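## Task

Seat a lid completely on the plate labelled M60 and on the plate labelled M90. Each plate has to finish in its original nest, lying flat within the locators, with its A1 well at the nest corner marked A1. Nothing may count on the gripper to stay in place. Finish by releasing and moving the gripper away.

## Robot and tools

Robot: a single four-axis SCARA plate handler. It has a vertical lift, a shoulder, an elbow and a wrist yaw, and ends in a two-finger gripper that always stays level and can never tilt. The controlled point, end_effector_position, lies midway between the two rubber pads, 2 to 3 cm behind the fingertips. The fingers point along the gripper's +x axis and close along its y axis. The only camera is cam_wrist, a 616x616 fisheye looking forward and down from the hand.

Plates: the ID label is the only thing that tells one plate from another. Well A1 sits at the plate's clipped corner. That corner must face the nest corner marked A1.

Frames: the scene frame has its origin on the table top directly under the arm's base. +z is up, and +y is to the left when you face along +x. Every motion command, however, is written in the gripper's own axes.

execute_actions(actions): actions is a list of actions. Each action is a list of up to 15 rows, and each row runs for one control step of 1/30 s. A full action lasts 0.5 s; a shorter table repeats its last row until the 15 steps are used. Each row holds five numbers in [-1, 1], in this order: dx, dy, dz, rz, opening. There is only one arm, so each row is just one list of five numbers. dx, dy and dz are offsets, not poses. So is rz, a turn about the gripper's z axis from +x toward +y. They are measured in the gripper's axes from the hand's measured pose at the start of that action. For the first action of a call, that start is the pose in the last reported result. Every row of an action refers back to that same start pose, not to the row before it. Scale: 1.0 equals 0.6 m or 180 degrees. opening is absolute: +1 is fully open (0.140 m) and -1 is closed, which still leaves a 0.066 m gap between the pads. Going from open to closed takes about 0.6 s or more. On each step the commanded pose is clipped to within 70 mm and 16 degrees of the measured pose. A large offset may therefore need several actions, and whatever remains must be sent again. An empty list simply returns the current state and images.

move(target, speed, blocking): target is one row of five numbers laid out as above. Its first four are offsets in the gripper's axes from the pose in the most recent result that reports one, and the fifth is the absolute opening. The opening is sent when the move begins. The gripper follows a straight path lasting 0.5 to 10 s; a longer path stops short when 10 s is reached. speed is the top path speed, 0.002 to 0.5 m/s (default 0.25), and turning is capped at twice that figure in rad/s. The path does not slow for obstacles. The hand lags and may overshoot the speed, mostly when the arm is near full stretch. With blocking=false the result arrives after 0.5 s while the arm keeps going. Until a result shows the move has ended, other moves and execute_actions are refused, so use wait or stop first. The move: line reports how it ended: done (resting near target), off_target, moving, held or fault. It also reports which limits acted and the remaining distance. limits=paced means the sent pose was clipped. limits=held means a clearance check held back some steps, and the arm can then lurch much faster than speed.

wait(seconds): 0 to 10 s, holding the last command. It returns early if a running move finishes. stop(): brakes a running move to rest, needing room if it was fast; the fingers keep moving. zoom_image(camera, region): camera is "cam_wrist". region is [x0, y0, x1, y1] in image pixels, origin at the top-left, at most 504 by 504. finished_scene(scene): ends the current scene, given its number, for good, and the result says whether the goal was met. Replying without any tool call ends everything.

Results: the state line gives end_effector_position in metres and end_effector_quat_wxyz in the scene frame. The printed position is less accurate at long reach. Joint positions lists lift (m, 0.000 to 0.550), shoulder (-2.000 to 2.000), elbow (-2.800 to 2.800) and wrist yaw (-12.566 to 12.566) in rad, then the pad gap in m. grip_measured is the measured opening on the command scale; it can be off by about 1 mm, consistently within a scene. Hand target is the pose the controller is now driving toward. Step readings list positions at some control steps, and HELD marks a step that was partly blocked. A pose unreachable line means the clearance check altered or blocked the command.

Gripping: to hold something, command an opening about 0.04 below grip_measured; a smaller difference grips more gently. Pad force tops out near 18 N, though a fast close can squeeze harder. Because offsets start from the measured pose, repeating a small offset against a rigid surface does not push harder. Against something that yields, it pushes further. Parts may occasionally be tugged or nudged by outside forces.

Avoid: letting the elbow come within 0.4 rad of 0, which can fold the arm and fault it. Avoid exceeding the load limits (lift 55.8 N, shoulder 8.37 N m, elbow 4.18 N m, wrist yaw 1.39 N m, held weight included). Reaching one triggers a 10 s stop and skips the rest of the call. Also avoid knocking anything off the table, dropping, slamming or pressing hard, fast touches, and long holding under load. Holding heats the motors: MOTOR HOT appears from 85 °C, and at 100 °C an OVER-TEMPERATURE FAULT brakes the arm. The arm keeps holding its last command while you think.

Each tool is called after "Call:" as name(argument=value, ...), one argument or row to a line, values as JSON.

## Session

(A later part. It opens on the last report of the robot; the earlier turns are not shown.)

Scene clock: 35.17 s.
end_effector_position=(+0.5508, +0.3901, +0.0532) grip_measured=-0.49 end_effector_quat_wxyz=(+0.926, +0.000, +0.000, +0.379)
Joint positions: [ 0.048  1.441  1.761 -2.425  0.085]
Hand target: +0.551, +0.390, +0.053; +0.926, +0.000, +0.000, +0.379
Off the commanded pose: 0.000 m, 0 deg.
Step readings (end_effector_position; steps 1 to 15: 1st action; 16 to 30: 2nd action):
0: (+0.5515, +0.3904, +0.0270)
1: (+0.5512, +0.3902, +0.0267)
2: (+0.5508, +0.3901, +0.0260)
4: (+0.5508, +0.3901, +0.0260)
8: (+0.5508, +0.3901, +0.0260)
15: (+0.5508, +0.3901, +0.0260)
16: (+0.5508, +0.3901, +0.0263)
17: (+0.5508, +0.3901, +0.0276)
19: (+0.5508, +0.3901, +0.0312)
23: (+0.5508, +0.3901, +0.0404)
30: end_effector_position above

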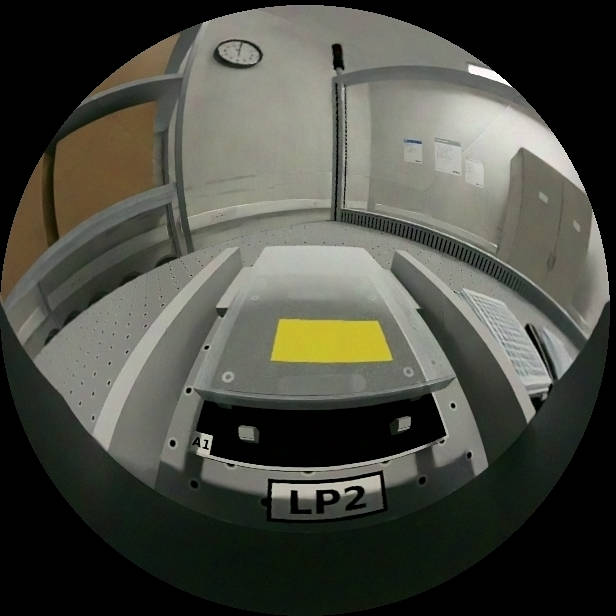

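Call:
move(
  target=[-0.1827, -0.5452, -0.0115, -0.2082, -0.535],
  speed=0.3,
)

Call:
zoom_image(
  camera="cam_wrist",
  region=[170, 360, 320, 480],
)

Call:
zoom_image(
  camera="cam_wrist",
  region=[330, 360, 480, 480],
)

Scene clock: 37.20 s.
end_effector_position=(+0.7020, +0.0799, +0.0463) grip_measured=-0.49 end_effector_quat_wxyz=(+0.998, +0.000, +0.000, +0.061)
Joint positions: [ 0.041  0.81   1.709 -2.397  0.085]
Hand target: +0.702, +0.080, +0.046; +0.998, +0.000, +0.000, +0.061
Off the commanded pose: 0.000 m, 0 deg.
move: done

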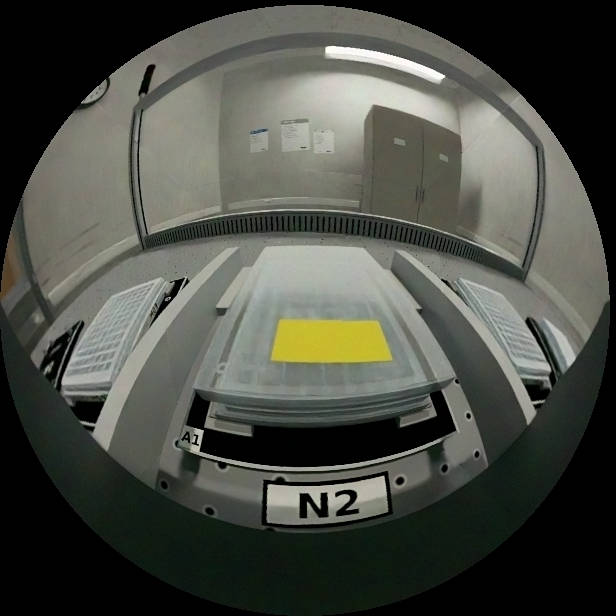

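Region (170, 360, 320, 480) of cam_wrist's 616x616 image, scaled by 3.360, with more detail than that image has; it fills the top 403 rows of this view, and the rest is white.

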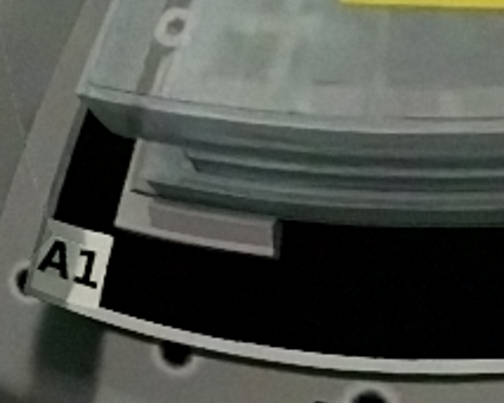

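Region (330, 360, 480, 480) of cam_wrist's 616x616 image, scaled by 3.360, with more detail than that image has; it fills the top 403 rows of this view, and the rest is white.

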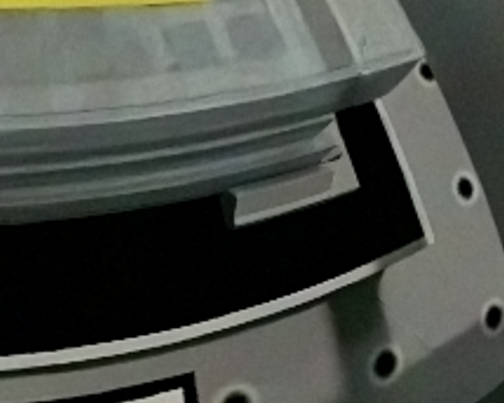

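Call:
move(
  target=[-0.0003, 0.001, -0.0055, 0, -0.535],
  speed=0.01,
)

Call:
zoom_image(
  camera="cam_wrist",
  region=[170, 340, 320, 460],
)

Call:
zoom_image(
  camera="cam_wrist",
  region=[330, 340, 480, 460],
)

Scene clock: 38.57 s.
end_effector_position=(+0.7018, +0.0805, +0.0430) grip_measured=-0.49 end_effector_quat_wxyz=(+0.998, +0.000, +0.000, +0.061)
Joint positions: [ 0.038  0.812  1.708 -2.398  0.085]
Hand target: +0.702, +0.080, +0.043; +0.998, +0.000, +0.000, +0.061
Off the commanded pose: 0.000 m, 0 deg.
move: done

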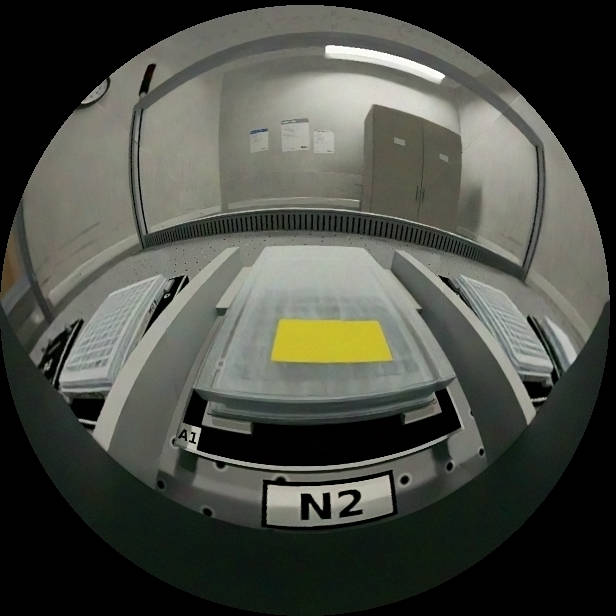

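Region (170, 340, 320, 460) of cam_wrist's 616x616 image, scaled by 3.360, with more detail than that image has; it fills the top 403 rows of this view, and the rest is white.

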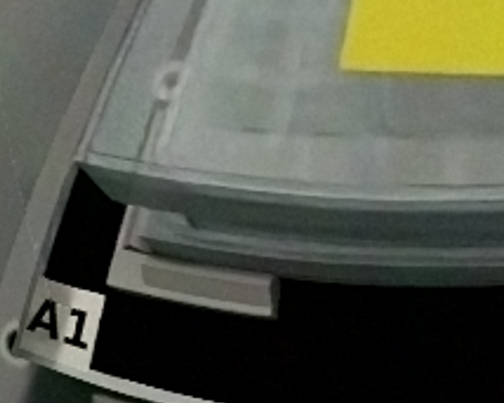

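Region (330, 340, 480, 460) of cam_wrist's 616x616 image, scaled by 3.360, with more detail than that image has; it fills the top 403 rows of this view, and the rest is white.

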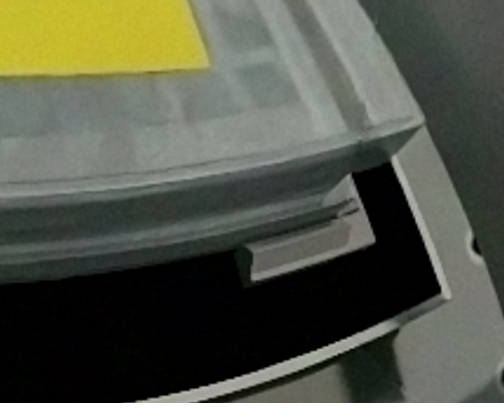

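Call:
move(
  target=[-0.0003, -0.0002, -0.0105, 0, -0.535],
  speed=0.008,
)

Call:
zoom_image(
  camera="cam_wrist",
  region=[170, 230, 480, 460],
)

Scene clock: 39.90 s.
end_effector_position=(+0.7017, +0.0803, +0.0366) grip_measured=-0.49 end_effector_quat_wxyz=(+0.998, +0.000, +0.000, +0.061)
Joint positions: [ 0.032  0.812  1.707 -2.397  0.085]
Hand target: +0.702, +0.080, +0.037; +0.998, +0.000, +0.000, +0.061
Off the commanded pose: 0.000 m, 0 deg.
move: done

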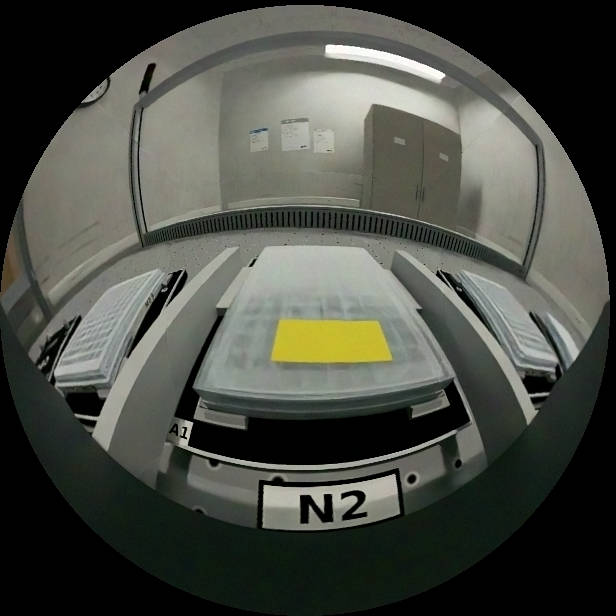

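Region (170, 230, 480, 460) of cam_wrist's 616x616 image, scaled by 1.626, with more detail than that image has; it fills the top 374 rows of this view, and the rest is white.

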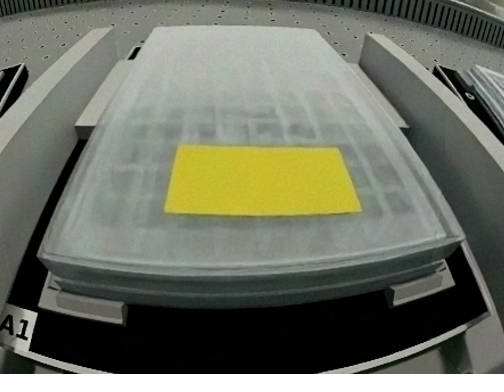

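Call:
execute_actions(
  actions=[
    [[0,0,-0.0003,0,-0.535],[0,0,-0.0006,0,-0.535],[0,0,-0.0009,0,-0.535],[0,0,-0.0012,0,-0.535],[0,0,-0.0015,0,-0.535],[0,0,-0.0015,0,-0.535],[0,0,-0.0015,0,-0.535],[0,0,-0.0015,0,-0.535],[0,0,-0.0005,0,-0.45],[0,0,-0.0005,0,-0.4],[0,0,-0.0005,0,-0.1]],
    [[0,0,0.005,0,0.2],[0,0,0.01,0,0.2],[0,0,0.015,0,0.2],[0,0,0.02,0,0.2],[0,0,0.025,0,0.2],[0,0,0.03,0,0.2]],
  ],
)

Call:
move(
  target=[-0.22, -0.12, 0.0, -0.1, 1],
  speed=0.3,
)

Scene clock: 41.40 s.
end_effector_position=(+0.7017, +0.0803, +0.0544) grip_measured=+0.20 end_effector_quat_wxyz=(+0.998, +0.000, +0.000, +0.061)
Joint positions: [ 0.049  0.812  1.707 -2.397  0.11 ]
Hand target: +0.702, +0.080, +0.054; +0.998, +0.000, +0.000, +0.061
Off the commanded pose: 0.000 m, 0 deg.
Step readings (end_effector_position; steps 1 to 15: 1st action; 16 to 30: 2nd action):
0: (+0.7017, +0.0803, +0.0366)
1: (+0.7017, +0.0803, +0.0366)
2: (+0.7017, +0.0803, +0.0365)
4: (+0.7017, +0.0803, +0.0364)
8: (+0.7016, +0.0803, +0.0363)
15: (+0.7017, +0.0803, +0.0364)
16: (+0.7017, +0.0803, +0.0367)
17: (+0.7017, +0.0803, +0.0386)
19: (+0.7017, +0.0803, +0.0448)
23: (+0.7017, +0.0803, +0.0547)
30: end_effector_position above

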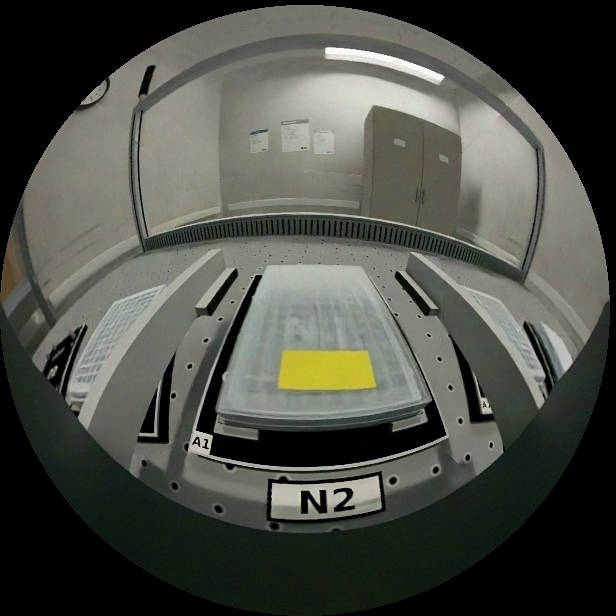

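Scene clock: 42.30 s.
end_effector_position=(+0.5794, -0.0075, +0.0544) grip_measured=+1.00 end_effector_quat_wxyz=(+0.995, +0.000, +0.000, -0.096)
Joint positions: [ 0.049  0.978  1.071 -2.242  0.14 ]
Hand target: +0.579, -0.007, +0.054; +0.995, +0.000, +0.000, -0.096
Off the commanded pose: 0.000 m, 0 deg.
move: done

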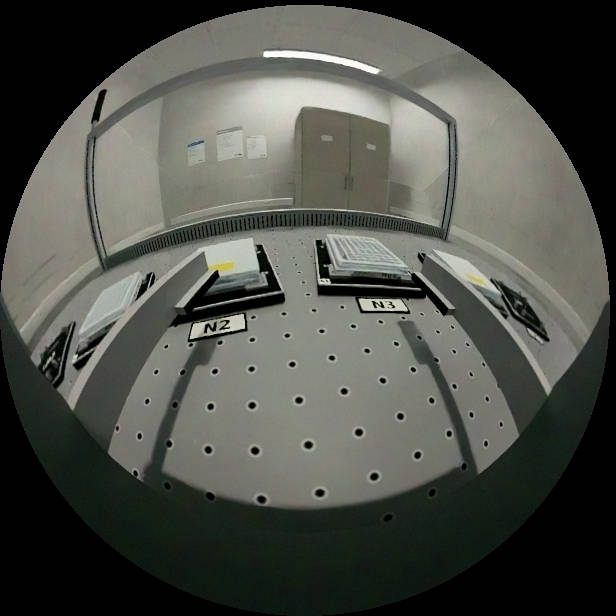

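Call:
finished_scene(
  scene=1,
)

The scene is finished: the task was done.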